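# Stack the desk carton onto the coffee-table carton stack

## Task

Take the carton that sits on the desk and set it squarely on top of the carton stack on the coffee table, aligned with the same orientation as the cartons below it. It only counts if the carton stays put on its own, without the robot holding it. Release it, then withdraw so the arm and hand end well away from the stack and not over it. The robot must not tip over or be left leaning, or the task fails.

## Robot and tools

ROBOT. A Hello Robot Stretch 3: a two-wheeled base (0.33 m long, 0.34 m wide), a lift moving up and down a mast, and a single telescoping arm that extends toward the robot's right side, ending in a wrist (yaw, pitch, roll) and a two-finger gripper. There is one arm only. The arm cannot reach forward; to shift the gripper forward or back you drive the base. The base turns in place about the point midway between its drive wheels, 0.05 m behind its front edge; with arm retracted and wrist folded the swept circle has radius 0.28 m, but an unfolded level gripper pokes outside it.

FRAMES. Base frame: origin on the floor between the drive wheels, x forward, y left, z up. hand_pose is reported in this frame at the fingertip contact point; with all wrist joints at zero its x axis points up, y back toward the mast, z to the rear. Odometry frame is the base frame at the start of the scene. base_odometry uses wheel turns only, so slip is counted as motion; heading is positive leftward, range -3.142 to 3.142.

TOOL execute_actions. Argument "actions": a list holding exactly one action (or empty, which just reports state and images). An action may contain "base", "joints", both, plus optional "contact_limits"; its motions begin together.
- base: exactly one key. translate_m is a relative drive in metres from the current base position, forward positive, range -1 to 1. rotate_rad is a relative turn in radians, left/counter-clockwise positive, range -3.2 to 3.2. No sideways motion. Counted from the base position in the latest state report.
- joints: absolute targets, one number per named joint. lift_m 0 to 1.1 (arm height on mast); arm_m 0 to 0.52 (extension); wrist_yaw_rad -1.345 to 4.42 (0 = along the arm, positive toward the front, 3.0 = folded over base); wrist_pitch_rad -1.57 to 0.451 (0 level, negative tips fingers down); wrist_roll_rad -2.911 to 2.911 (0 = fingers side by side, level); gripper_m -0.089 to 0.179 (larger = wider; actual fingertip gap is about 0.007 m less when nearly shut and 0.025 m less when fully open, zero below 0.007); head_pan_rad -3.953 to 1.73 (0 forward, positive left, -1.57 looks along the arm); head_tilt_rad -1.53 to 0.419 (negative down). Done-tolerances: lift/arm/gripper ±0.004, yaw/roll/head ±0.02, pitch ±0.05.
- contact_limits: only arm_m, a motor effort percentage 1 to 100 at which the arm halts (contact_stop); lower is gentler but too low stops immediately. It also caps holding force until the next action.
- "cameras": list of head_camera, nav_camera, wrist_camera or all; omitted/null means all, [] means none. Unknown keys, names or out-of-range values reject the whole call and nothing moves. Any action is capped at 15 s. Joints or base not named may keep driving toward an earlier target.

TOOL wait: {"seconds": 0 to 10}; commands nothing, returns the same report as an empty action.
TOOL zoom_image: {"camera", "region": [x0, y0, x1, y1]} in pixels of that camera's most recent full image, top-left origin, at most 504 by 504.
TOOL finished_scene: {"scene": current scene number}; ends it irreversibly and reports success; the next scene's task arrives in its result. If resuming from a summary, first send an empty execute_actions to learn the scene and task.
If any call reports a stop, later motion calls and finished_scene in that same reply are skipped.

RESULT LINES. base_status / joint_status: how each commanded motion ended. "done" for base means wheels turned the commanded amount (even if slipping). "off_target": stopped short, possibly still pushing. After contact_stop, time_out or torque_fault the old target is dropped. Arm and lift contact_stop when pushing firmly and then go slack until commanded again; a slack lift may sag under load or be pushed up by closing fingers on a surface. Base, wrist and head never contact-stop and will keep pushing. A wrist servo overloaded for several seconds switches off for 10 s (torque_fault) and ignores commands. on_its_own describes uncommanded joints; "held at" is the held target, not the position. motor_effort: percent of maximum, positive toward larger values, bracket = peak in last action; readings carry fixed bias and noise; effort outside rest range suggests contact or load; positive wheel effort pushes forward. base_tilt (degrees, forward/right positive) and turned_by_wheels / turned_by_imu have a few degrees of fixed bias. lidar_m: 12 distances from base origin in 30 degree sectors, first straight ahead then counter-clockwise (4th left, 7th behind, 10th right), "-" = nothing; plane 0.17 m above floor, range 0.15 to 12 m, blind to clear objects and the robot, partly blocked by the mast and low robot parts. wrist_depth_mm (45 to 1000) and head_depth_mm (280 to 4000, sideways image) are 7x7 grids of median depth, row-major from top left. Head and nav cameras move with the head joints; wrist_camera rides on the gripper.

SPEED. Base is fast (0.30 m/s, 1.9 rad/s) only when stowed: lift_m under 0.30, arm_m under 0.03, wrist_yaw_rad over 2.54; otherwise 0.10 m/s and 0.63 rad/s.

GRIPPER. Command a value smaller than the object's width to grasp (smaller squeezes harder; excessive squeeze triggers a stall guard that weakens the grip). Release by opening at least 0.02 beyond the touching value. Neither reading nor status proves a grasp; check images/effort. Re-squeeze by sending a new value.

SELF-COLLISION. Fold or unfold the wrist only with lift_m 0.32 to 0.95, wrist_pitch_rad -0.4 and roll near 0; once folded the lift may go down to 0.25. With yaw below -0.4, keep pitch at -0.5 or lower.

SAFETY. Pushing against something rigid with the gripper above roughly 0.45 m can tip the robot before contact_stop; raised contact limits and repeated pushes make this worse. Never drive while gripping or hooking something fixed. If the base snags furniture (especially reversing), back out in small steps; if base_tilt shows a lean, free the gripper, and if still tipped lower lift_m to about 0.2. Avoid drops, slams, hard collisions, servo faults and anything falling. Loose objects may occasionally be nudged by outside disturbances, and the scene keeps running while replies are composed.

Each tool is called after ">>>" as name(argument=value, ...) on one line, values as JSON.

## Session

>>> execute_actions(actions=[])

Scene clock: 0.00 s.
base_odometry: x=+0.000 y=+0.000 heading=+0.000 (m, m, rad; odometry frame)
turned_by_wheels: +0.000 (rad since the last result)
turned_by_imu: +0.000 (rad since the last result)
base_tilt: forward=-1.6 right=+0.2 (deg)
lidar_m: 1.35 1.84 1.88 1.50 1.49 1.59 1.91 1.41 1.94 2.05 1.98 1.70
head_depth_mm: 1893 2825 3269 3229 3278 3092 2148 / 1896 2880 3308 3316 3255 2946 1736 / 1898 2836 3118 3194 3190 1607 1573 / 1900 2874 3024 3055 3026 2953 1562 / 1896 2806 2919 2870 2919 2893 1488 / 1811 2708 2759 2782 2757 2792 1486 / 1738 2654 2655 2681 2695 2656 2133
base_status: not commanded
joint_positions: lift_m=+0.582 arm_m=+0.001 wrist_yaw_rad=+3.084 wrist_pitch_rad=-0.380 wrist_roll_rad=-0.004 gripper_m=+0.037 head_pan_rad=-0.017 head_tilt_rad=+0.000
joint_status: not commanded
motor_effort: left_wheel=+1 right_wheel=-1 lift_m=+38 arm_m=-1 wrist_yaw_rad=+0 wrist_pitch_rad=+10 wrist_roll_rad=+0 gripper_m=+0 head_pan_rad=+1 head_tilt_rad=+2 (%)
hand_pose: x=-0.0080 y=+0.0832 z=+0.6035 quat_wxyz=(+0.154, +0.696, +0.114, +0.692) (m; base frame)
wrist_depth_mm: - - - - - - - / - - - - - - - / - - - - - - - / - - - - - - - / - - - - - - 971 / 852 853 853 820 795 810 818 / 744 728 711 717 725 714 705
pictures: head_camera (sideways: a quarter turn clockwise sets it upright), nav_camera (sideways: a quarter turn counterclockwise sets it upright), wrist_camera
Images, in order (width x height): head_camera 896x504, nav_camera 672x504, wrist_camera 644x364.

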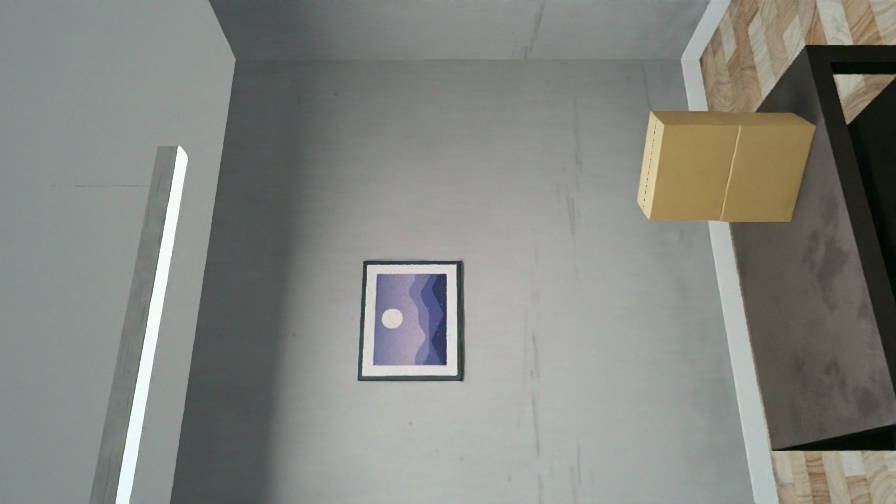

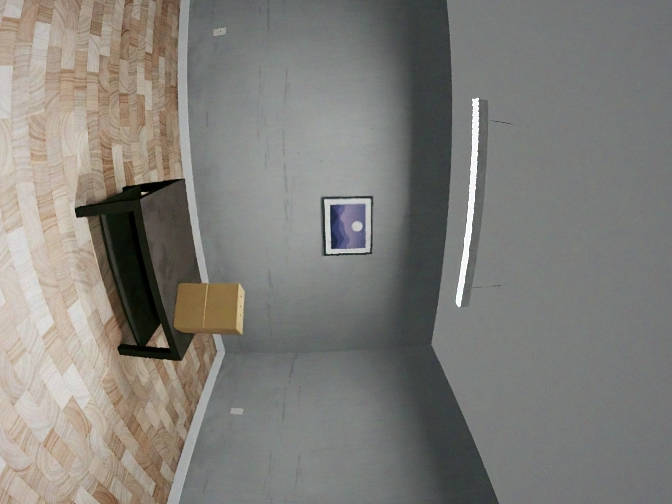

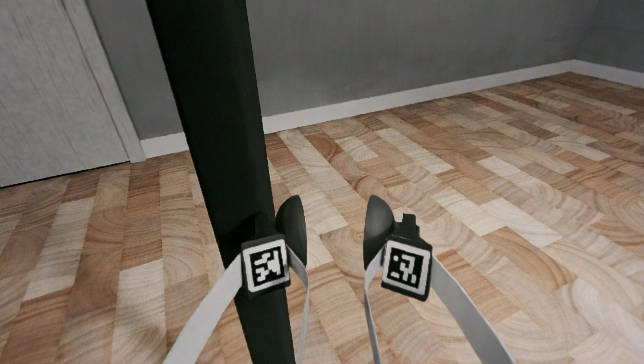

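>>> execute_actions(actions=[{"joints":{"head_pan_rad":-1.6,"head_tilt_rad":-0.5}}])

>>> execute_actions(actions=[{"joints":{"head_pan_rad":1.6,"head_tilt_rad":-0.5}}], cameras=["head_camera","nav_camera"])

Scene clock: 2.40 s.
base_odometry: x=+0.000 y=+0.000 heading=+0.000 (m, m, rad; odometry frame)
turned_by_wheels: +0.000 (rad since the last result)
turned_by_imu: -0.001 (rad since the last result)
base_tilt: forward=-1.5 right=+0.0 (deg)
lidar_m: 1.35 1.84 1.88 1.50 1.49 1.60 1.91 1.40 1.94 2.05 1.98 1.70
head_depth_mm: 2350 2535 2640 2694 1992 1586 1310 / 2241 2463 2699 2712 1990 1585 1308 / 2164 2386 2598 2683 1988 1579 1316 / 2077 2232 2442 2609 1997 1586 1315 / 2008 2134 2271 2388 1994 1591 1312 / 1933 2051 2190 2353 2015 1578 1317 / 1845 1962 2130 2276 2000 1588 1311
base_status: not commanded
joint_positions: lift_m=+0.582 arm_m=+0.001 wrist_yaw_rad=+3.084 wrist_pitch_rad=-0.380 wrist_roll_rad=-0.004 gripper_m=+0.037 head_pan_rad=-1.593 head_tilt_rad=-0.493
joint_status: all done
motor_effort: left_wheel=+1(1) right_wheel=-1(1) lift_m=+38(38) arm_m=-1(1) wrist_yaw_rad=+1(0) wrist_pitch_rad=+10(10) wrist_roll_rad=+0(0) gripper_m=+0(0) head_pan_rad=-3(40) head_tilt_rad=-3(29) (%)
hand_pose: x=-0.0080 y=+0.0832 z=+0.6035 quat_wxyz=(+0.154, +0.696, +0.114, +0.692) (m; base frame)
wrist_depth_mm: - - - - - - - / - - - - - - - / - - - - - - - / - - - - - - - / - - - - - - 969 / 861 844 867 838 790 816 828 / 714 734 711 722 713 701 707
pictures: head_camera (sideways: a quarter turn clockwise sets it upright), nav_camera (sideways: a quarter turn counterclockwise sets it upright), wrist_camera
Images, in order (width x height): head_camera 896x504, nav_camera 672x504, wrist_camera 644x364.

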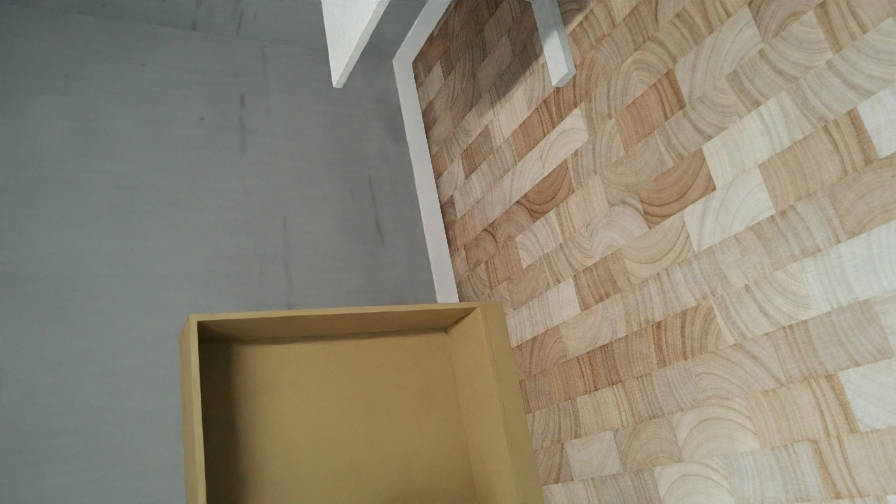

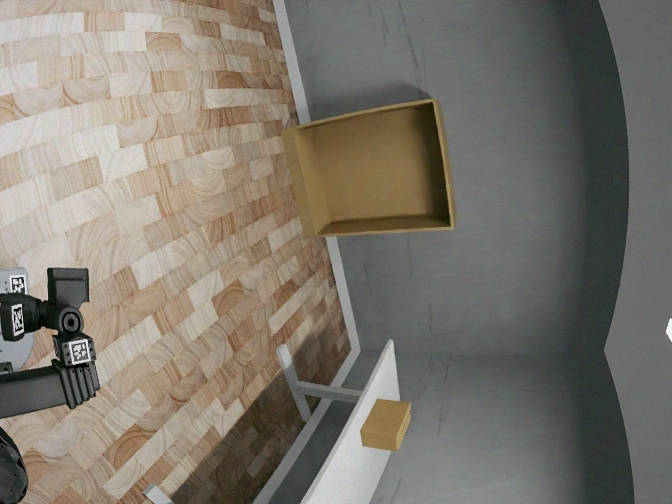

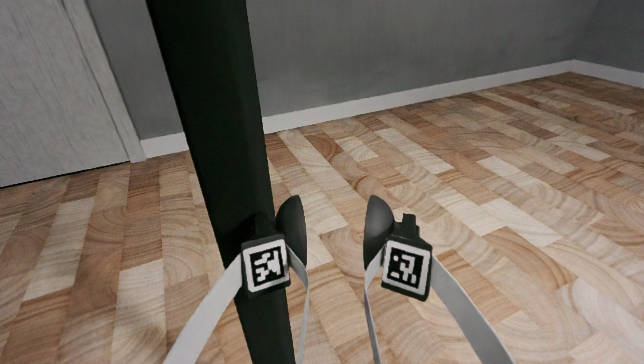

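Scene clock: 4.50 s.
base_odometry: x=+0.000 y=+0.000 heading=+0.000 (m, m, rad; odometry frame)
turned_by_wheels: +0.000 (rad since the last result)
turned_by_imu: +0.000 (rad since the last result)
base_tilt: forward=-1.6 right=+0.1 (deg)
lidar_m: 1.35 1.85 1.88 1.50 1.49 1.60 1.91 1.40 1.94 2.05 1.98 1.70
head_depth_mm: 1471 1619 1785 2020 2009 1582 1302 / 1420 1545 1694 1895 1990 1593 1307 / 1365 1507 1633 1817 1922 1583 1312 / 1327 1429 1581 1738 1893 1579 1311 / 1283 1392 1524 1678 1820 1585 1309 / 1237 1342 1471 1603 1763 1582 1307 / 1207 1299 1405 1535 1686 1630 1337
base_status: not commanded
joint_positions: lift_m=+0.582 arm_m=+0.001 wrist_yaw_rad=+3.084 wrist_pitch_rad=-0.380 wrist_roll_rad=-0.004 gripper_m=+0.037 head_pan_rad=+1.593 head_tilt_rad=-0.494
joint_status: all done
motor_effort: left_wheel=+1(1) right_wheel=+0(1) lift_m=+38(38) arm_m=-1(1) wrist_yaw_rad=-1(0) wrist_pitch_rad=+10(10) wrist_roll_rad=+0(0) gripper_m=+1(1) head_pan_rad=+4(42) head_tilt_rad=-3(2) (%)
hand_pose: x=-0.0080 y=+0.0832 z=+0.6035 quat_wxyz=(+0.154, +0.696, +0.114, +0.692) (m; base frame)
wrist_depth_mm: - - - - - - - / - - - - - - - / - - - - - - - / - - - - - - - / - - - - - - 961 / 858 852 855 828 797 823 807 / 720 719 704 730 710 717 703
pictures: head_camera (sideways: a quarter turn clockwise sets it upright), nav_camera (sideways: a quarter turn counterclockwise sets it upright)
Images, in order (width x height): head_camera 896x504, nav_camera 672x504.

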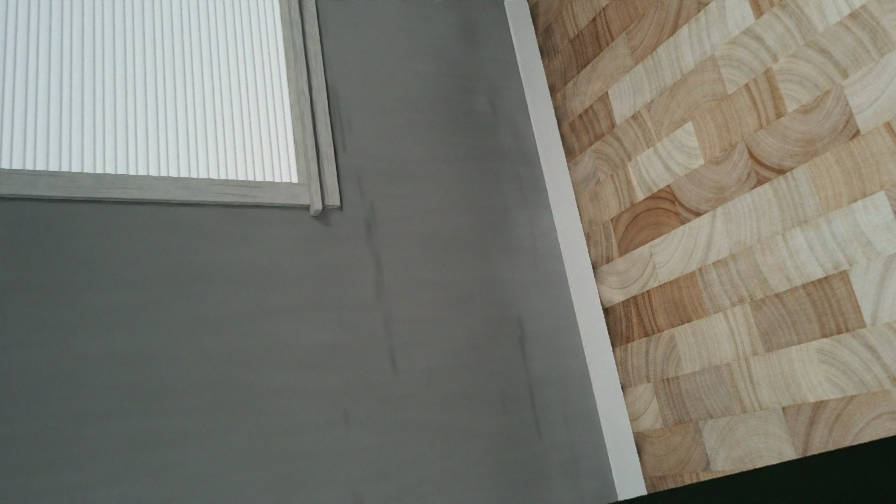

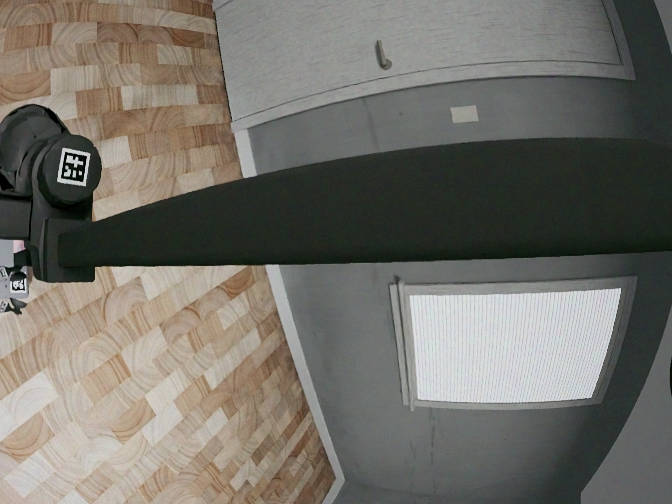

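>>> execute_actions(actions=[{"joints":{"head_pan_rad":-2.35,"head_tilt_rad":-0.3}}], cameras=["head_camera","nav_camera"])

>>> execute_actions(actions=[{"joints":{"head_pan_rad":-0.45,"head_tilt_rad":-0.45}}], cameras=["head_camera","nav_camera"])

Scene clock: 7.97 s.
base_odometry: x=+0.000 y=+0.000 heading=+0.000 (m, m, rad; odometry frame)
turned_by_wheels: +0.000 (rad since the last result)
turned_by_imu: -0.001 (rad since the last result)
base_tilt: forward=-1.6 right=+0.1 (deg)
lidar_m: 1.35 1.85 1.88 1.50 1.49 1.59 1.91 1.41 1.93 2.05 1.98 1.70
head_depth_mm: 1579 1669 1736 1799 1259 1790 1478 / 1659 1733 1831 1862 1336 1910 1511 / 1716 1805 1904 1932 1434 1913 1512 / 1781 1901 2020 1918 2230 1917 1509 / 1889 1992 2080 1904 2331 1915 1519 / 1979 2097 2202 1519 2361 1913 1515 / 2061 2198 2344 1772 2386 1937 1517
base_status: not commanded
joint_positions: lift_m=+0.582 arm_m=+0.001 wrist_yaw_rad=+3.084 wrist_pitch_rad=-0.380 wrist_roll_rad=-0.004 gripper_m=+0.037 head_pan_rad=-2.343 head_tilt_rad=-0.310
joint_status: all done
motor_effort: left_wheel=+1(1) right_wheel=-1(1) lift_m=+38(38) arm_m=-1(1) wrist_yaw_rad=+0(0) wrist_pitch_rad=+10(10) wrist_roll_rad=+0(0) gripper_m=+0(0) head_pan_rad=-3(40) head_tilt_rad=+4(19) (%)
hand_pose: x=-0.0080 y=+0.0832 z=+0.6035 quat_wxyz=(+0.154, +0.696, +0.114, +0.692) (m; base frame)
wrist_depth_mm: - - - - - - - / - - - - - - - / - - - - - - - / - - - - - - - / - - - - - - 993 / 851 847 864 838 797 840 835 / 736 734 707 712 713 720 692
pictures: head_camera (sideways: a quarter turn clockwise sets it upright), nav_camera (sideways: a quarter turn counterclockwise sets it upright)
Images, in order (width x height): head_camera 896x504, nav_camera 672x504.

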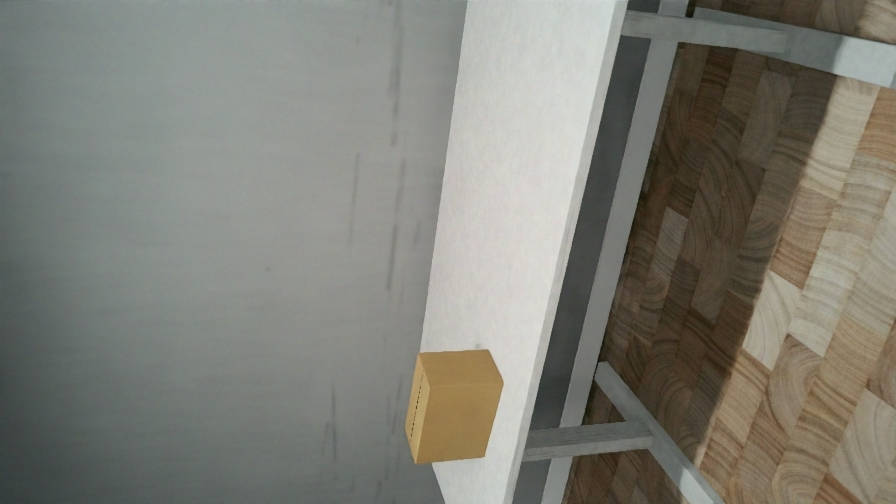

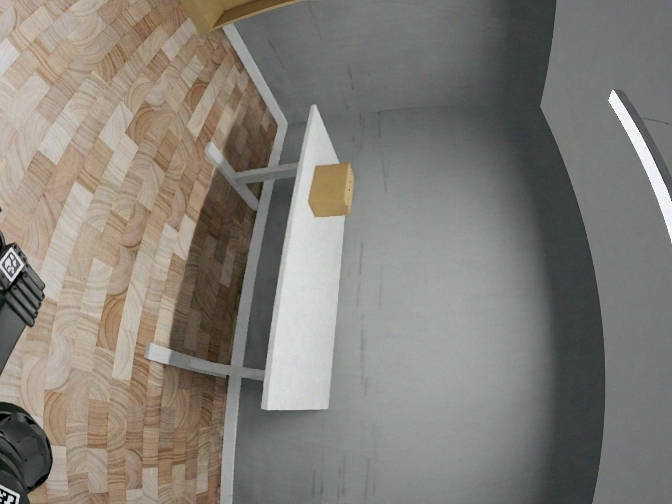

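Scene clock: 9.47 s.
base_odometry: x=+0.000 y=+0.000 heading=+0.000 (m, m, rad; odometry frame)
turned_by_wheels: +0.000 (rad since the last result)
turned_by_imu: +0.000 (rad since the last result)
base_tilt: forward=-1.6 right=+0.1 (deg)
lidar_m: 1.35 1.84 1.87 1.50 1.49 1.59 1.91 1.41 1.93 2.05 1.98 1.70
head_depth_mm: 2044 2170 2327 2500 2125 1648 1350 / 2218 2387 2513 2698 2124 1652 1355 / 2427 2553 2793 2814 2129 1649 1354 / 2600 2806 3017 3011 2129 1652 1352 / 2856 3090 3355 2994 2005 1658 1359 / 2995 3181 3361 1782 1977 1659 1354 / 2750 2864 3021 1680 1806 1663 1363
base_status: not commanded
joint_positions: lift_m=+0.582 arm_m=+0.001 wrist_yaw_rad=+3.084 wrist_pitch_rad=-0.380 wrist_roll_rad=-0.004 gripper_m=+0.037 head_pan_rad=-0.457 head_tilt_rad=-0.444
joint_status: all done
motor_effort: left_wheel=+1(1) right_wheel=+0(1) lift_m=+38(38) arm_m=-1(0) wrist_yaw_rad=+0(0) wrist_pitch_rad=+10(10) wrist_roll_rad=+0(0) gripper_m=+0(0) head_pan_rad=+3(42) head_tilt_rad=-3(14) (%)
hand_pose: x=-0.0080 y=+0.0832 z=+0.6035 quat_wxyz=(+0.154, +0.696, +0.114, +0.692) (m; base frame)
wrist_depth_mm: - - - - - - - / - - - - - - - / - - - - - - - / - - - - - - - / - - - - - - 972 / 848 863 843 832 802 818 826 / 716 722 715 722 717 704 710
pictures: head_camera (sideways: a quarter turn clockwise sets it upright), nav_camera (sideways: a quarter turn counterclockwise sets it upright)
Images, in order (width x height): head_camera 896x504, nav_camera 672x504.

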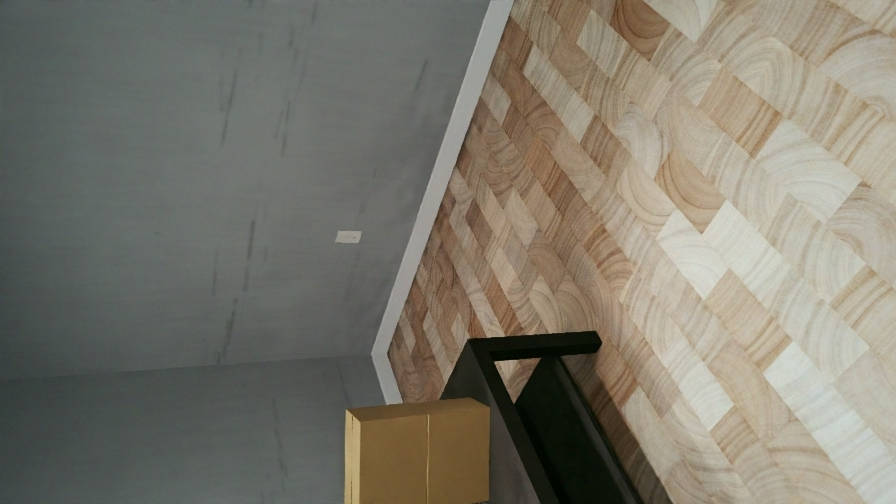

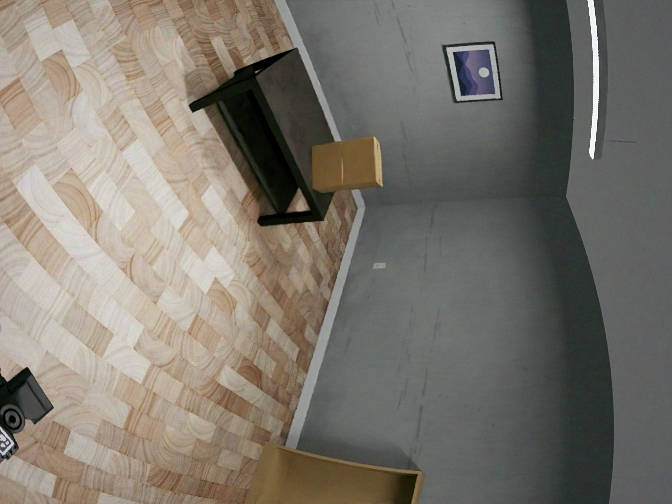

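>>> execute_actions(actions=[{"joints":{"head_pan_rad":-2.13,"head_tilt_rad":-0.3}}], cameras=["head_camera"])

>>> zoom_image(camera="head_camera", region=[330,150,600,360])

>>> execute_actions(actions=[{"joints":{"head_pan_rad":-0.12,"head_tilt_rad":-0.4}}], cameras=["head_camera"])

Scene clock: 12.57 s.
base_odometry: x=+0.000 y=+0.000 heading=+0.000 (m, m, rad; odometry frame)
turned_by_wheels: +0.000 (rad since the last result)
turned_by_imu: -0.001 (rad since the last result)
base_tilt: forward=-1.6 right=+0.0 (deg)
lidar_m: 1.35 1.84 1.88 1.50 1.49 1.60 1.91 1.40 1.94 2.05 1.98 1.70
head_depth_mm: 1685 1760 1843 1868 1339 1929 1508 / 1792 1874 1952 1918 1427 1940 1504 / 1896 2015 2122 1915 2302 1934 1506 / 2034 2176 2281 1568 2452 1930 1519 / 2196 2334 2479 1762 2407 1920 1519 / 2403 2543 2651 2816 2643 1929 1508 / 2377 2476 2564 2655 2678 1919 1515
base_status: not commanded
joint_positions: lift_m=+0.582 arm_m=+0.001 wrist_yaw_rad=+3.084 wrist_pitch_rad=-0.380 wrist_roll_rad=-0.004 gripper_m=+0.037 head_pan_rad=-2.123 head_tilt_rad=-0.310
joint_status: all done
motor_effort: left_wheel=+1(1) right_wheel=-1(1) lift_m=+38(38) arm_m=-1(1) wrist_yaw_rad=+0(1) wrist_pitch_rad=+10(10) wrist_roll_rad=+0(0) gripper_m=+0(0) head_pan_rad=-4(43) head_tilt_rad=+4(17) (%)
hand_pose: x=-0.0080 y=+0.0832 z=+0.6035 quat_wxyz=(+0.154, +0.696, +0.114, +0.692) (m; base frame)
wrist_depth_mm: - - - - - - - / - - - - - - - / - - - - - - - / - - - - - - - / - - - - - - 979 / 862 846 866 832 789 834 819 / 745 724 706 714 717 706 706
pictures: head_camera (sideways: a quarter turn clockwise sets it upright)
Images, in order (width x height): head_camera 896x504.

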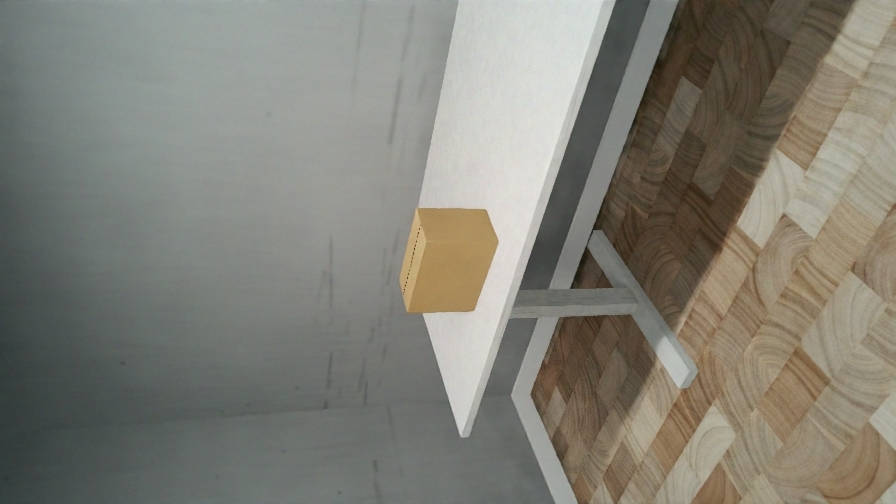

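Region (330, 150, 600, 360) of head_camera's 896x504 image, scaled by 1.867, with more detail than that image has.

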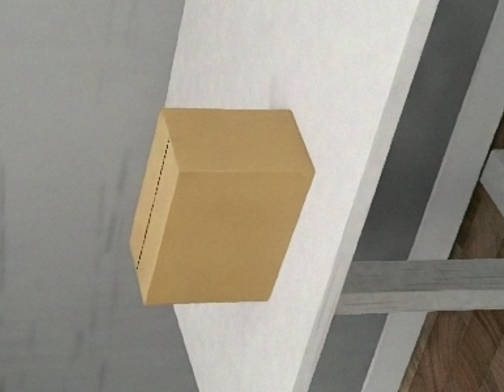

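Scene clock: 14.13 s.
base_odometry: x=+0.000 y=+0.000 heading=+0.000 (m, m, rad; odometry frame)
turned_by_wheels: +0.000 (rad since the last result)
turned_by_imu: +0.000 (rad since the last result)
base_tilt: forward=-1.5 right=-0.1 (deg)
lidar_m: 1.35 1.84 1.88 1.50 1.49 1.59 1.91 1.40 1.93 2.05 1.99 1.70
head_depth_mm: 2696 2749 2900 2941 2294 1739 1413 / 2967 3184 3342 3307 2274 1741 1411 / 2929 3165 3426 1941 2014 1754 1408 / 2752 2923 3192 1740 1945 1746 1410 / 2640 2821 2994 3120 1764 1754 1409 / 2503 2700 2855 2975 1736 1679 1400 / 2405 2541 2733 2862 1652 1630 1402
base_status: not commanded
joint_positions: lift_m=+0.582 arm_m=+0.001 wrist_yaw_rad=+3.084 wrist_pitch_rad=-0.380 wrist_roll_rad=-0.004 gripper_m=+0.037 head_pan_rad=-0.127 head_tilt_rad=-0.395
joint_status: all done
motor_effort: left_wheel=+1(1) right_wheel=+0(1) lift_m=+39(38) arm_m=-1(1) wrist_yaw_rad=+0(0) wrist_pitch_rad=+10(10) wrist_roll_rad=+0(0) gripper_m=+0(0) head_pan_rad=+4(42) head_tilt_rad=-2(13) (%)
hand_pose: x=-0.0080 y=+0.0832 z=+0.6035 quat_wxyz=(+0.154, +0.696, +0.114, +0.692) (m; base frame)
wrist_depth_mm: - - - - - - - / - - - - - - - / - - - - - - - / - - - - - - - / - - - - - - 999 / 853 848 859 840 795 822 813 / 738 743 700 721 715 704 696
pictures: head_camera (sideways: a quarter turn clockwise sets it upright)
Images, in order (width x height): head_camera 896x504.

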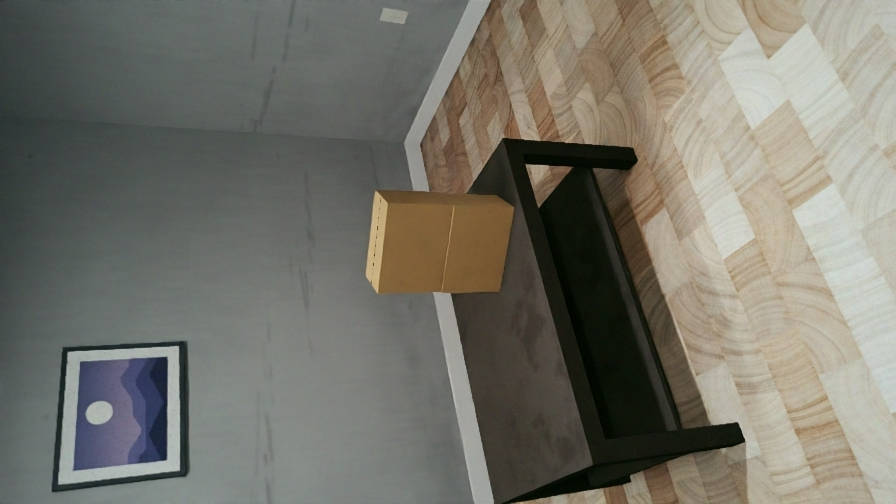

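>>> execute_actions(actions=[{"base":{"rotate_rad":0.635},"joints":{"wrist_yaw_rad":1.57,"gripper_m":0.179,"lift_m":0.8}}], cameras=[])

>>> execute_actions(actions=[{"base":{"translate_m":-0.81},"joints":{"wrist_pitch_rad":0.0}}], cameras=[])

>>> execute_actions(actions=[{"base":{"rotate_rad":-1.755},"joints":{"head_pan_rad":-0.9,"head_tilt_rad":-0.6}}])

Scene clock: 20.00 s.
base_odometry: x=+0.000 y=+0.000 heading=+0.635 (m, m, rad; odometry frame)
turned_by_wheels: +0.635 (rad since the last result)
turned_by_imu: +0.628 (rad since the last result)
base_tilt: forward=-1.6 right=+0.0 (deg)
lidar_m: 2.86 1.74 1.49 1.48 1.68 1.89 1.40 1.94 2.05 1.98 1.70 1.35
head_depth_mm: 2385 2553 2661 2812 1659 1698 1399 / 2402 2527 2739 2912 2018 1627 1414 / 2419 2583 2822 2926 2281 1736 1410 / 2478 2644 2759 3047 2292 1741 1409 / 2483 2688 2852 3058 2276 1744 1404 / 2499 2710 2911 3087 2300 1728 1407 / 2539 2708 2955 3098 2309 1732 1408
base_status: done
joint_positions: lift_m=+0.800 arm_m=+0.001 wrist_yaw_rad=+1.573 wrist_pitch_rad=-0.381 wrist_roll_rad=-0.004 gripper_m=+0.179 head_pan_rad=-0.127 head_tilt_rad=-0.395
joint_status: all done
motor_effort: left_wheel=-2(5) right_wheel=+2(6) lift_m=+46(46) arm_m=-1(1) wrist_yaw_rad=-1(1) wrist_pitch_rad=+10(10) wrist_roll_rad=+0(0) gripper_m=+0(100) head_pan_rad=+4(5) head_tilt_rad=-2(3) (%)
hand_pose: x=+0.2075 y=-0.1451 z=+0.8207 quat_wxyz=(+0.586, +0.585, -0.394, +0.398) (m; base frame)
wrist_depth_mm: - - - - - - - / - - - - - - - / - - - - - - - / - - - - - - - / - - - - - - - / - - - - - - - / 941 945 940 924 941 927 885
pictures: none
No camera images: the call's "cameras" was empty. Leave "cameras" out to get every camera's image.

Scene clock: 29.53 s.
base_odometry: x=-0.652 y=-0.480 heading=+0.635 (m, m, rad; odometry frame)
turned_by_wheels: +0.000 (rad since the last result)
turned_by_imu: -0.006 (rad since the last result)
base_tilt: forward=-1.6 right=+0.1 (deg)
lidar_m: 2.12 1.97 1.66 1.66 1.30 0.63 1.11 1.26 1.28 1.78 2.38 2.29
head_depth_mm: 2982 3193 3464 2453 2292 1745 1402 / 3067 3231 3479 2486 2295 1738 1405 / 3105 3270 3537 3190 2329 1742 1403 / 3148 3375 3578 3356 2291 1761 1410 / 3152 3487 3595 3361 2268 1737 1410 / 3227 3437 3723 3356 2290 1741 1401 / 3238 3390 3599 3338 2274 1738 1412
base_status: done
joint_positions: lift_m=+0.800 arm_m=+0.001 wrist_yaw_rad=+1.573 wrist_pitch_rad=-0.024 wrist_roll_rad=-0.004 gripper_m=+0.179 head_pan_rad=-0.127 head_tilt_rad=-0.395
joint_status: all done
motor_effort: left_wheel=-1(9) right_wheel=+1(5) lift_m=+47(46) arm_m=-1(1) wrist_yaw_rad=-2(2) wrist_pitch_rad=+14(14) wrist_roll_rad=+0(0) gripper_m=+0(0) head_pan_rad=+4(4) head_tilt_rad=-3(2) (%)
hand_pose: x=+0.2342 y=-0.1449 z=+0.9083 quat_wxyz=(+0.507, +0.505, -0.492, +0.496) (m; base frame)
wrist_depth_mm: - - - - - - - / - - - - - - - / - - - - - - - / - - - - - - - / - - - - - - - / - - - - - - - / - - - - - - -
pictures: none
No camera images: the call's "cameras" was empty. Leave "cameras" out to get every camera's image.

Scene clock: 33.37 s.
base_odometry: x=-0.652 y=-0.480 heading=-1.120 (m, m, rad; odometry frame)
turned_by_wheels: -1.755 (rad since the last result)
turned_by_imu: -1.740 (rad since the last result)
base_tilt: forward=-1.6 right=+0.2 (deg)
lidar_m: 1.77 2.02 2.29 2.12 2.24 1.69 1.66 1.48 0.63 0.62 1.17 1.29
head_depth_mm: 1003 1081 1173 1024 792 651 551 / 1085 1169 1264 1024 799 652 551 / 1171 1277 1357 1025 798 652 591 / 1269 1404 1438 1027 796 689 1214 / 1387 1556 1444 987 798 1357 1235 / 1548 1740 1443 886 819 1460 1243 / 1711 1996 1231 958 1626 1462 1240
base_status: done
joint_positions: lift_m=+0.800 arm_m=+0.001 wrist_yaw_rad=+1.573 wrist_pitch_rad=-0.023 wrist_roll_rad=-0.004 gripper_m=+0.179 head_pan_rad=-0.893 head_tilt_rad=-0.592
joint_status: all done
motor_effort: left_wheel=+4(8) right_wheel=-3(7) lift_m=+46(46) arm_m=-1(1) wrist_yaw_rad=-1(3) wrist_pitch_rad=+14(14) wrist_roll_rad=+0(0) gripper_m=+1(0) head_pan_rad=-3(39) head_tilt_rad=-3(17) (%)
hand_pose: x=+0.2343 y=-0.1451 z=+0.9084 quat_wxyz=(+0.507, +0.505, -0.492, +0.496) (m; base frame)
wrist_depth_mm: - - - - - - - / - - - - - - - / - - - - - - - / - - - - - 575 - / - - - - - 591 601 / - - - - - 436 459 / - - - - - 356 327
pictures: head_camera (sideways: a quarter turn clockwise sets it upright), nav_camera (sideways: a quarter turn counterclockwise sets it upright), wrist_camera
Images, in order (width x height): head_camera 896x504, nav_camera 672x504, wrist_camera 644x364.

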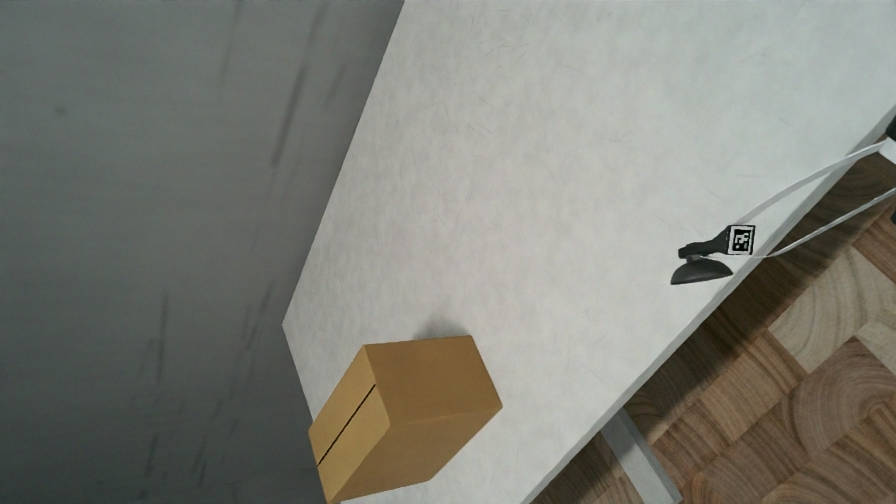

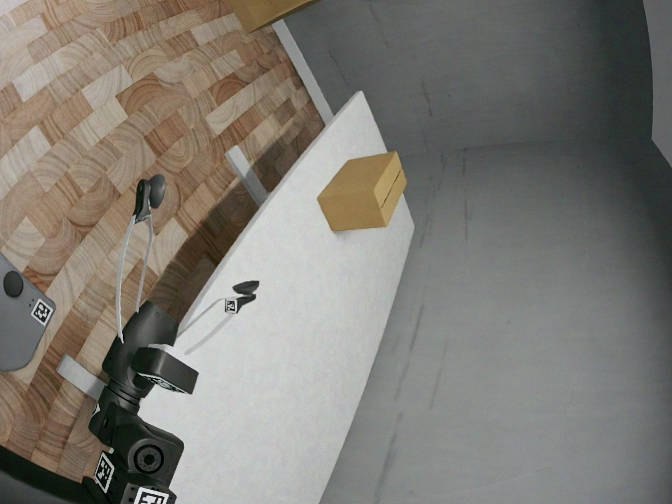

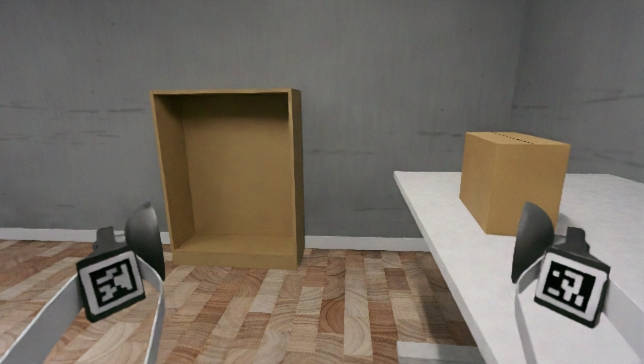

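>>> execute_actions(actions=[{"joints":{"arm_m":0.385,"wrist_pitch_rad":0.02,"head_pan_rad":-1.1,"head_tilt_rad":-0.7}}], cameras=[])

>>> execute_actions(actions=[{"base":{"translate_m":0.12},"joints":{"lift_m":0.72}}])

Scene clock: 38.47 s.
base_odometry: x=-0.652 y=-0.480 heading=-1.120 (m, m, rad; odometry frame)
turned_by_wheels: +0.000 (rad since the last result)
turned_by_imu: -0.001 (rad since the last result)
base_tilt: forward=-1.5 right=+0.0 (deg)
lidar_m: 1.77 2.02 2.30 2.12 2.25 1.70 1.66 1.48 0.63 0.62 1.17 1.29
head_depth_mm: 927 1029 1110 - 722 606 522 / 981 1082 1171 888 723 607 555 / 1034 1158 1164 889 721 608 1164 / 1093 1226 1154 925 724 623 1179 / 1160 1319 1159 890 725 1286 1186 / 1246 1400 1159 893 723 1348 1176 / 1341 1485 1120 873 765 1362 1184
base_status: not commanded
joint_positions: lift_m=+0.800 arm_m=+0.385 wrist_yaw_rad=+1.572 wrist_pitch_rad=-0.003 wrist_roll_rad=-0.004 gripper_m=+0.179 head_pan_rad=-1.093 head_tilt_rad=-0.691
joint_status: all done
motor_effort: left_wheel=+4(4) right_wheel=-3(3) lift_m=+46(46) arm_m=+5(5) wrist_yaw_rad=+0(1) wrist_pitch_rad=+14(14) wrist_roll_rad=+0(0) gripper_m=+0(0) head_pan_rad=-3(21) head_tilt_rad=-4(13) (%)
hand_pose: x=+0.2348 y=-0.5294 z=+0.9135 quat_wxyz=(+0.502, +0.500, -0.498, +0.500) (m; base frame)
wrist_depth_mm: - - - - - - 720 / - - - - - - 725 / - - - - - - 719 / - - - 570 - 981 723 / - - - 588 639 635 655 / - - 462 457 458 450 477 / - - 357 350 350 349 331
pictures: none
No camera images: the call's "cameras" was empty. Leave "cameras" out to get every camera's image.

Scene clock: 40.97 s.
base_odometry: x=-0.600 y=-0.588 heading=-1.120 (m, m, rad; odometry frame)
turned_by_wheels: +0.000 (rad since the last result)
turned_by_imu: +0.000 (rad since the last result)
base_tilt: forward=-1.7 right=+0.1 (deg)
lidar_m: 1.66 1.91 2.24 2.11 2.41 1.82 1.78 1.49 0.66 1.12 1.18 1.19
head_depth_mm: 939 1035 1108 924 705 609 535 / 988 1092 1154 923 702 606 1120 / 1044 1164 1167 893 705 607 1159 / 1099 1233 1159 892 714 637 1181 / 1170 1332 1163 894 723 1286 1179 / 1257 1405 1158 846 723 1367 1178 / 1349 1525 798 805 764 1375 1183
base_status: done
joint_positions: lift_m=+0.720 arm_m=+0.385 wrist_yaw_rad=+1.572 wrist_pitch_rad=-0.003 wrist_roll_rad=-0.004 gripper_m=+0.179 head_pan_rad=-1.093 head_tilt_rad=-0.691
joint_status: all done
motor_effort: left_wheel=+4(9) right_wheel=-3(4) lift_m=+29(40) arm_m=+5(5) wrist_yaw_rad=+0(1) wrist_pitch_rad=+14(14) wrist_roll_rad=+0(0) gripper_m=+0(0) head_pan_rad=-4(3) head_tilt_rad=-5(4) (%)
hand_pose: x=+0.2348 y=-0.5294 z=+0.8342 quat_wxyz=(+0.502, +0.500, -0.498, +0.501) (m; base frame)
wrist_depth_mm: - - - - - - 729 / - - - - - - 737 / - - - 438 - - 727 / - - - 452 760 742 658 / - - 455 443 442 442 471 / - 299 316 315 313 309 326 / - 246 244 241 241 241 227
pictures: head_camera (sideways: a quarter turn clockwise sets it upright), nav_camera (sideways: a quarter turn counterclockwise sets it upright), wrist_camera
Images, in order (width x height): head_camera 896x504, nav_camera 672x504, wrist_camera 644x364.

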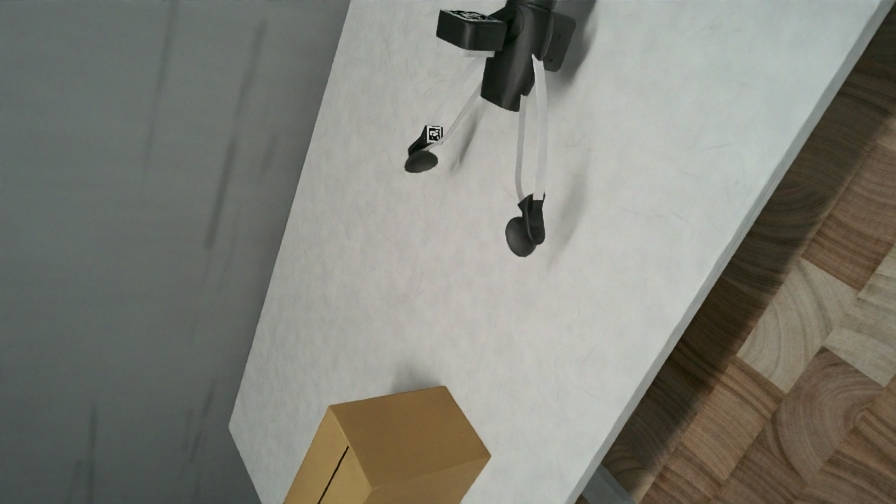

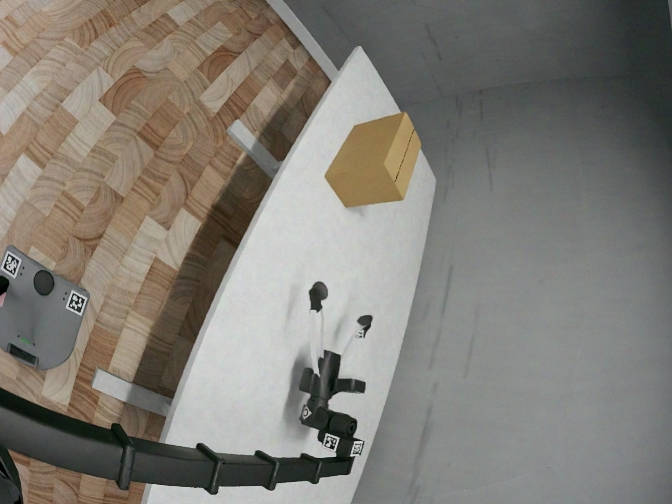

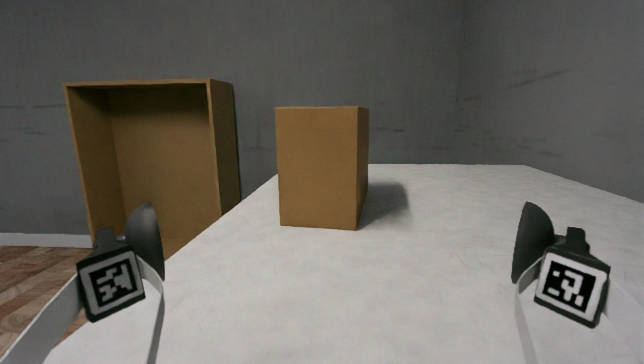

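>>> execute_actions(actions=[{"base":{"translate_m":0.17},"joints":{"wrist_yaw_rad":1.37,"arm_m":0.33}}])

Scene clock: 45.77 s.
base_odometry: x=-0.526 y=-0.741 heading=-1.120 (m, m, rad; odometry frame)
turned_by_wheels: +0.000 (rad since the last result)
turned_by_imu: -0.001 (rad since the last result)
base_tilt: forward=-1.7 right=-0.1 (deg)
lidar_m: 1.48 1.76 2.18 2.11 2.63 1.99 1.94 1.51 0.74 1.12 1.10 1.06
head_depth_mm: 947 1041 1109 918 684 606 545 / 998 1101 1170 892 702 607 1143 / 1049 1170 1161 890 724 606 1183 / 1118 1256 1165 865 704 650 1181 / 1188 1347 1172 719 724 1316 1183 / 1266 1444 794 729 740 1369 1184 / 1360 1571 800 832 785 1361 1189
base_status: done
joint_positions: lift_m=+0.720 arm_m=+0.330 wrist_yaw_rad=+1.373 wrist_pitch_rad=-0.003 wrist_roll_rad=-0.004 gripper_m=+0.179 head_pan_rad=-1.093 head_tilt_rad=-0.691
joint_status: all done
motor_effort: left_wheel=+4(8) right_wheel=-3(4) lift_m=+30(29) arm_m=-6(7) wrist_yaw_rad=-2(3) wrist_pitch_rad=+14(14) wrist_roll_rad=+0(0) gripper_m=+0(0) head_pan_rad=-3(4) head_tilt_rad=-4(4) (%)
hand_pose: x=+0.2298 y=-0.5258 z=+0.8342 quat_wxyz=(+0.549, +0.448, -0.545, +0.448) (m; base frame)
wrist_depth_mm: - - - - - 884 623 / - - - - - 880 625 / - - 272 270 - 873 628 / - - 285 280 777 748 606 / - - 295 291 443 439 468 / - 298 299 297 310 308 326 / - 244 243 242 241 239 229
pictures: head_camera (sideways: a quarter turn clockwise sets it upright), nav_camera (sideways: a quarter turn counterclockwise sets it upright), wrist_camera
Images, in order (width x height): head_camera 896x504, nav_camera 672x504, wrist_camera 644x364.

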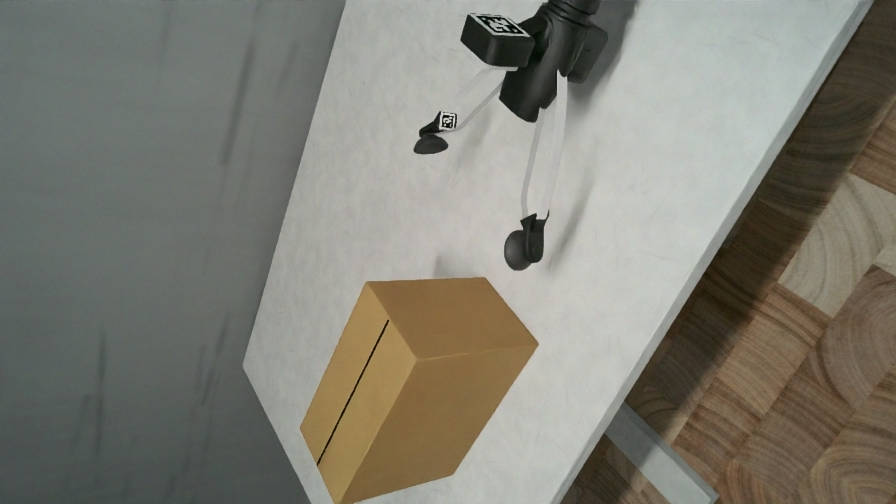

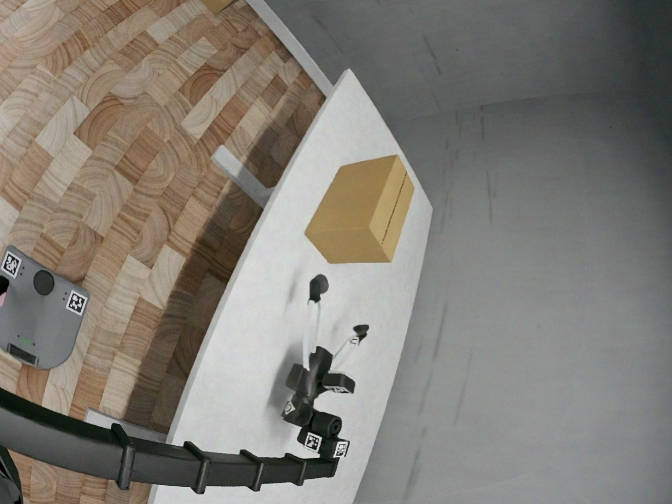

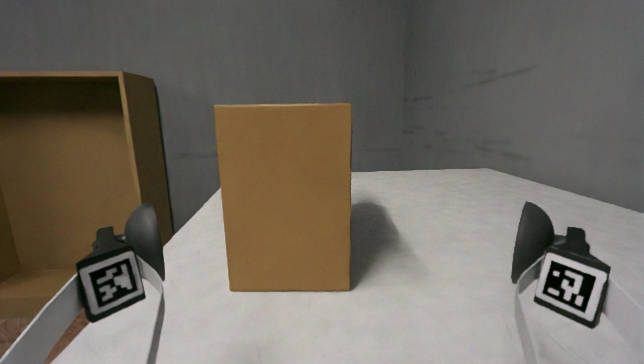

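>>> execute_actions(actions=[{"joints":{"arm_m":0.297}}], cameras=[])

>>> execute_actions(actions=[{"base":{"translate_m":0.08}}])

Scene clock: 48.03 s.
base_odometry: x=-0.526 y=-0.741 heading=-1.120 (m, m, rad; odometry frame)
turned_by_wheels: +0.000 (rad since the last result)
turned_by_imu: -0.001 (rad since the last result)
base_tilt: forward=-1.6 right=+0.0 (deg)
lidar_m: 1.49 1.76 2.18 2.12 2.64 1.98 1.94 1.50 0.74 1.12 1.09 1.05
head_depth_mm: 948 1046 1118 890 743 608 545 / 992 1107 1165 907 706 606 1132 / 1054 1179 1160 895 715 606 1183 / 1113 1244 1165 864 703 651 1181 / 1185 1340 1169 720 720 1303 1182 / 1270 1437 796 729 741 1374 1181 / 1360 1567 804 829 785 1372 1182
base_status: not commanded
joint_positions: lift_m=+0.720 arm_m=+0.297 wrist_yaw_rad=+1.373 wrist_pitch_rad=-0.003 wrist_roll_rad=-0.004 gripper_m=+0.179 head_pan_rad=-1.093 head_tilt_rad=-0.691
joint_status: all done
motor_effort: left_wheel=+4(4) right_wheel=-3(3) lift_m=+30(30) arm_m=-6(6) wrist_yaw_rad=-2(2) wrist_pitch_rad=+14(14) wrist_roll_rad=+0(0) gripper_m=+0(0) head_pan_rad=-3(3) head_tilt_rad=-4(4) (%)
hand_pose: x=+0.2298 y=-0.4928 z=+0.8342 quat_wxyz=(+0.549, +0.448, -0.545, +0.448) (m; base frame)
wrist_depth_mm: - - - - - 922 658 / - - - - - 917 655 / - - - 274 - 942 664 / - - - 286 763 743 638 / - - 456 299 443 440 477 / - 318 316 305 311 311 326 / - 255 244 242 241 240 228
pictures: none
No camera images: the call's "cameras" was empty. Leave "cameras" out to get every camera's image.

Scene clock: 50.53 s.
base_odometry: x=-0.491 y=-0.813 heading=-1.120 (m, m, rad; odometry frame)
turned_by_wheels: +0.000 (rad since the last result)
turned_by_imu: +0.000 (rad since the last result)
base_tilt: forward=-1.6 right=+0.0 (deg)
lidar_m: 1.40 1.69 2.15 2.13 2.74 2.07 2.03 1.52 0.78 1.13 1.00 1.02
head_depth_mm: 954 1053 1121 891 742 609 556 / 1001 1112 1164 906 701 607 1140 / 1057 1182 1158 893 712 622 1175 / 1128 1254 1162 686 705 652 1179 / 1186 1348 1158 676 719 1347 1184 / 1272 1444 1163 759 742 1368 1179 / 1366 1552 1666 889 1499 1344 1180
base_status: done
joint_positions: lift_m=+0.720 arm_m=+0.297 wrist_yaw_rad=+1.373 wrist_pitch_rad=-0.003 wrist_roll_rad=-0.004 gripper_m=+0.179 head_pan_rad=-1.093 head_tilt_rad=-0.691
joint_status: not commanded
motor_effort: left_wheel=+4(10) right_wheel=-2(5) lift_m=+30(29) arm_m=-6(6) wrist_yaw_rad=-1(2) wrist_pitch_rad=+14(14) wrist_roll_rad=+0(0) gripper_m=+0(0) head_pan_rad=-3(4) head_tilt_rad=-4(4) (%)
hand_pose: x=+0.2298 y=-0.4928 z=+0.8342 quat_wxyz=(+0.549, +0.448, -0.545, +0.448) (m; base frame)
wrist_depth_mm: - - - - - 934 658 / - - - - - 930 675 / - - - 198 198 969 670 / - - - 206 206 754 638 / - - 418 214 215 439 467 / - 320 316 223 226 313 325 / - 256 244 230 230 240 229
pictures: head_camera (sideways: a quarter turn clockwise sets it upright), nav_camera (sideways: a quarter turn counterclockwise sets it upright), wrist_camera
Images, in order (width x height): head_camera 896x504, nav_camera 672x504, wrist_camera 644x364.

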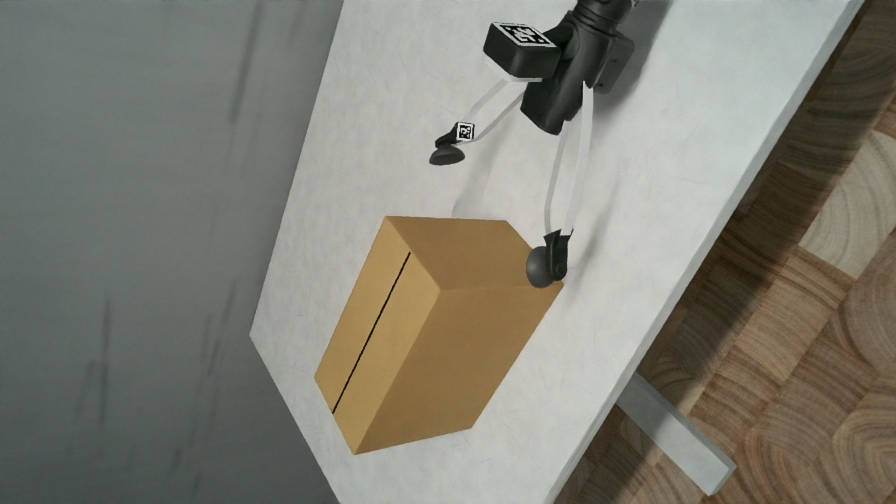

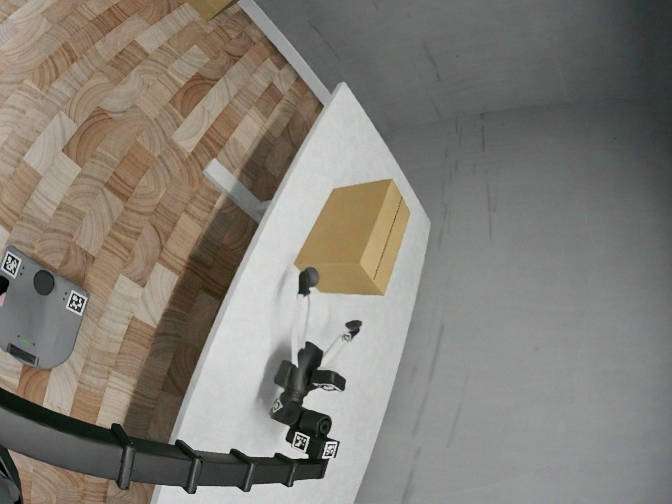

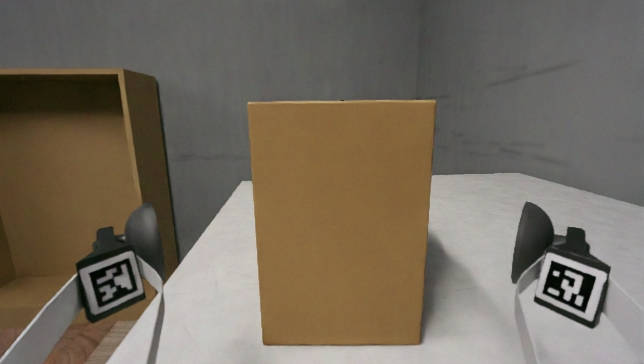

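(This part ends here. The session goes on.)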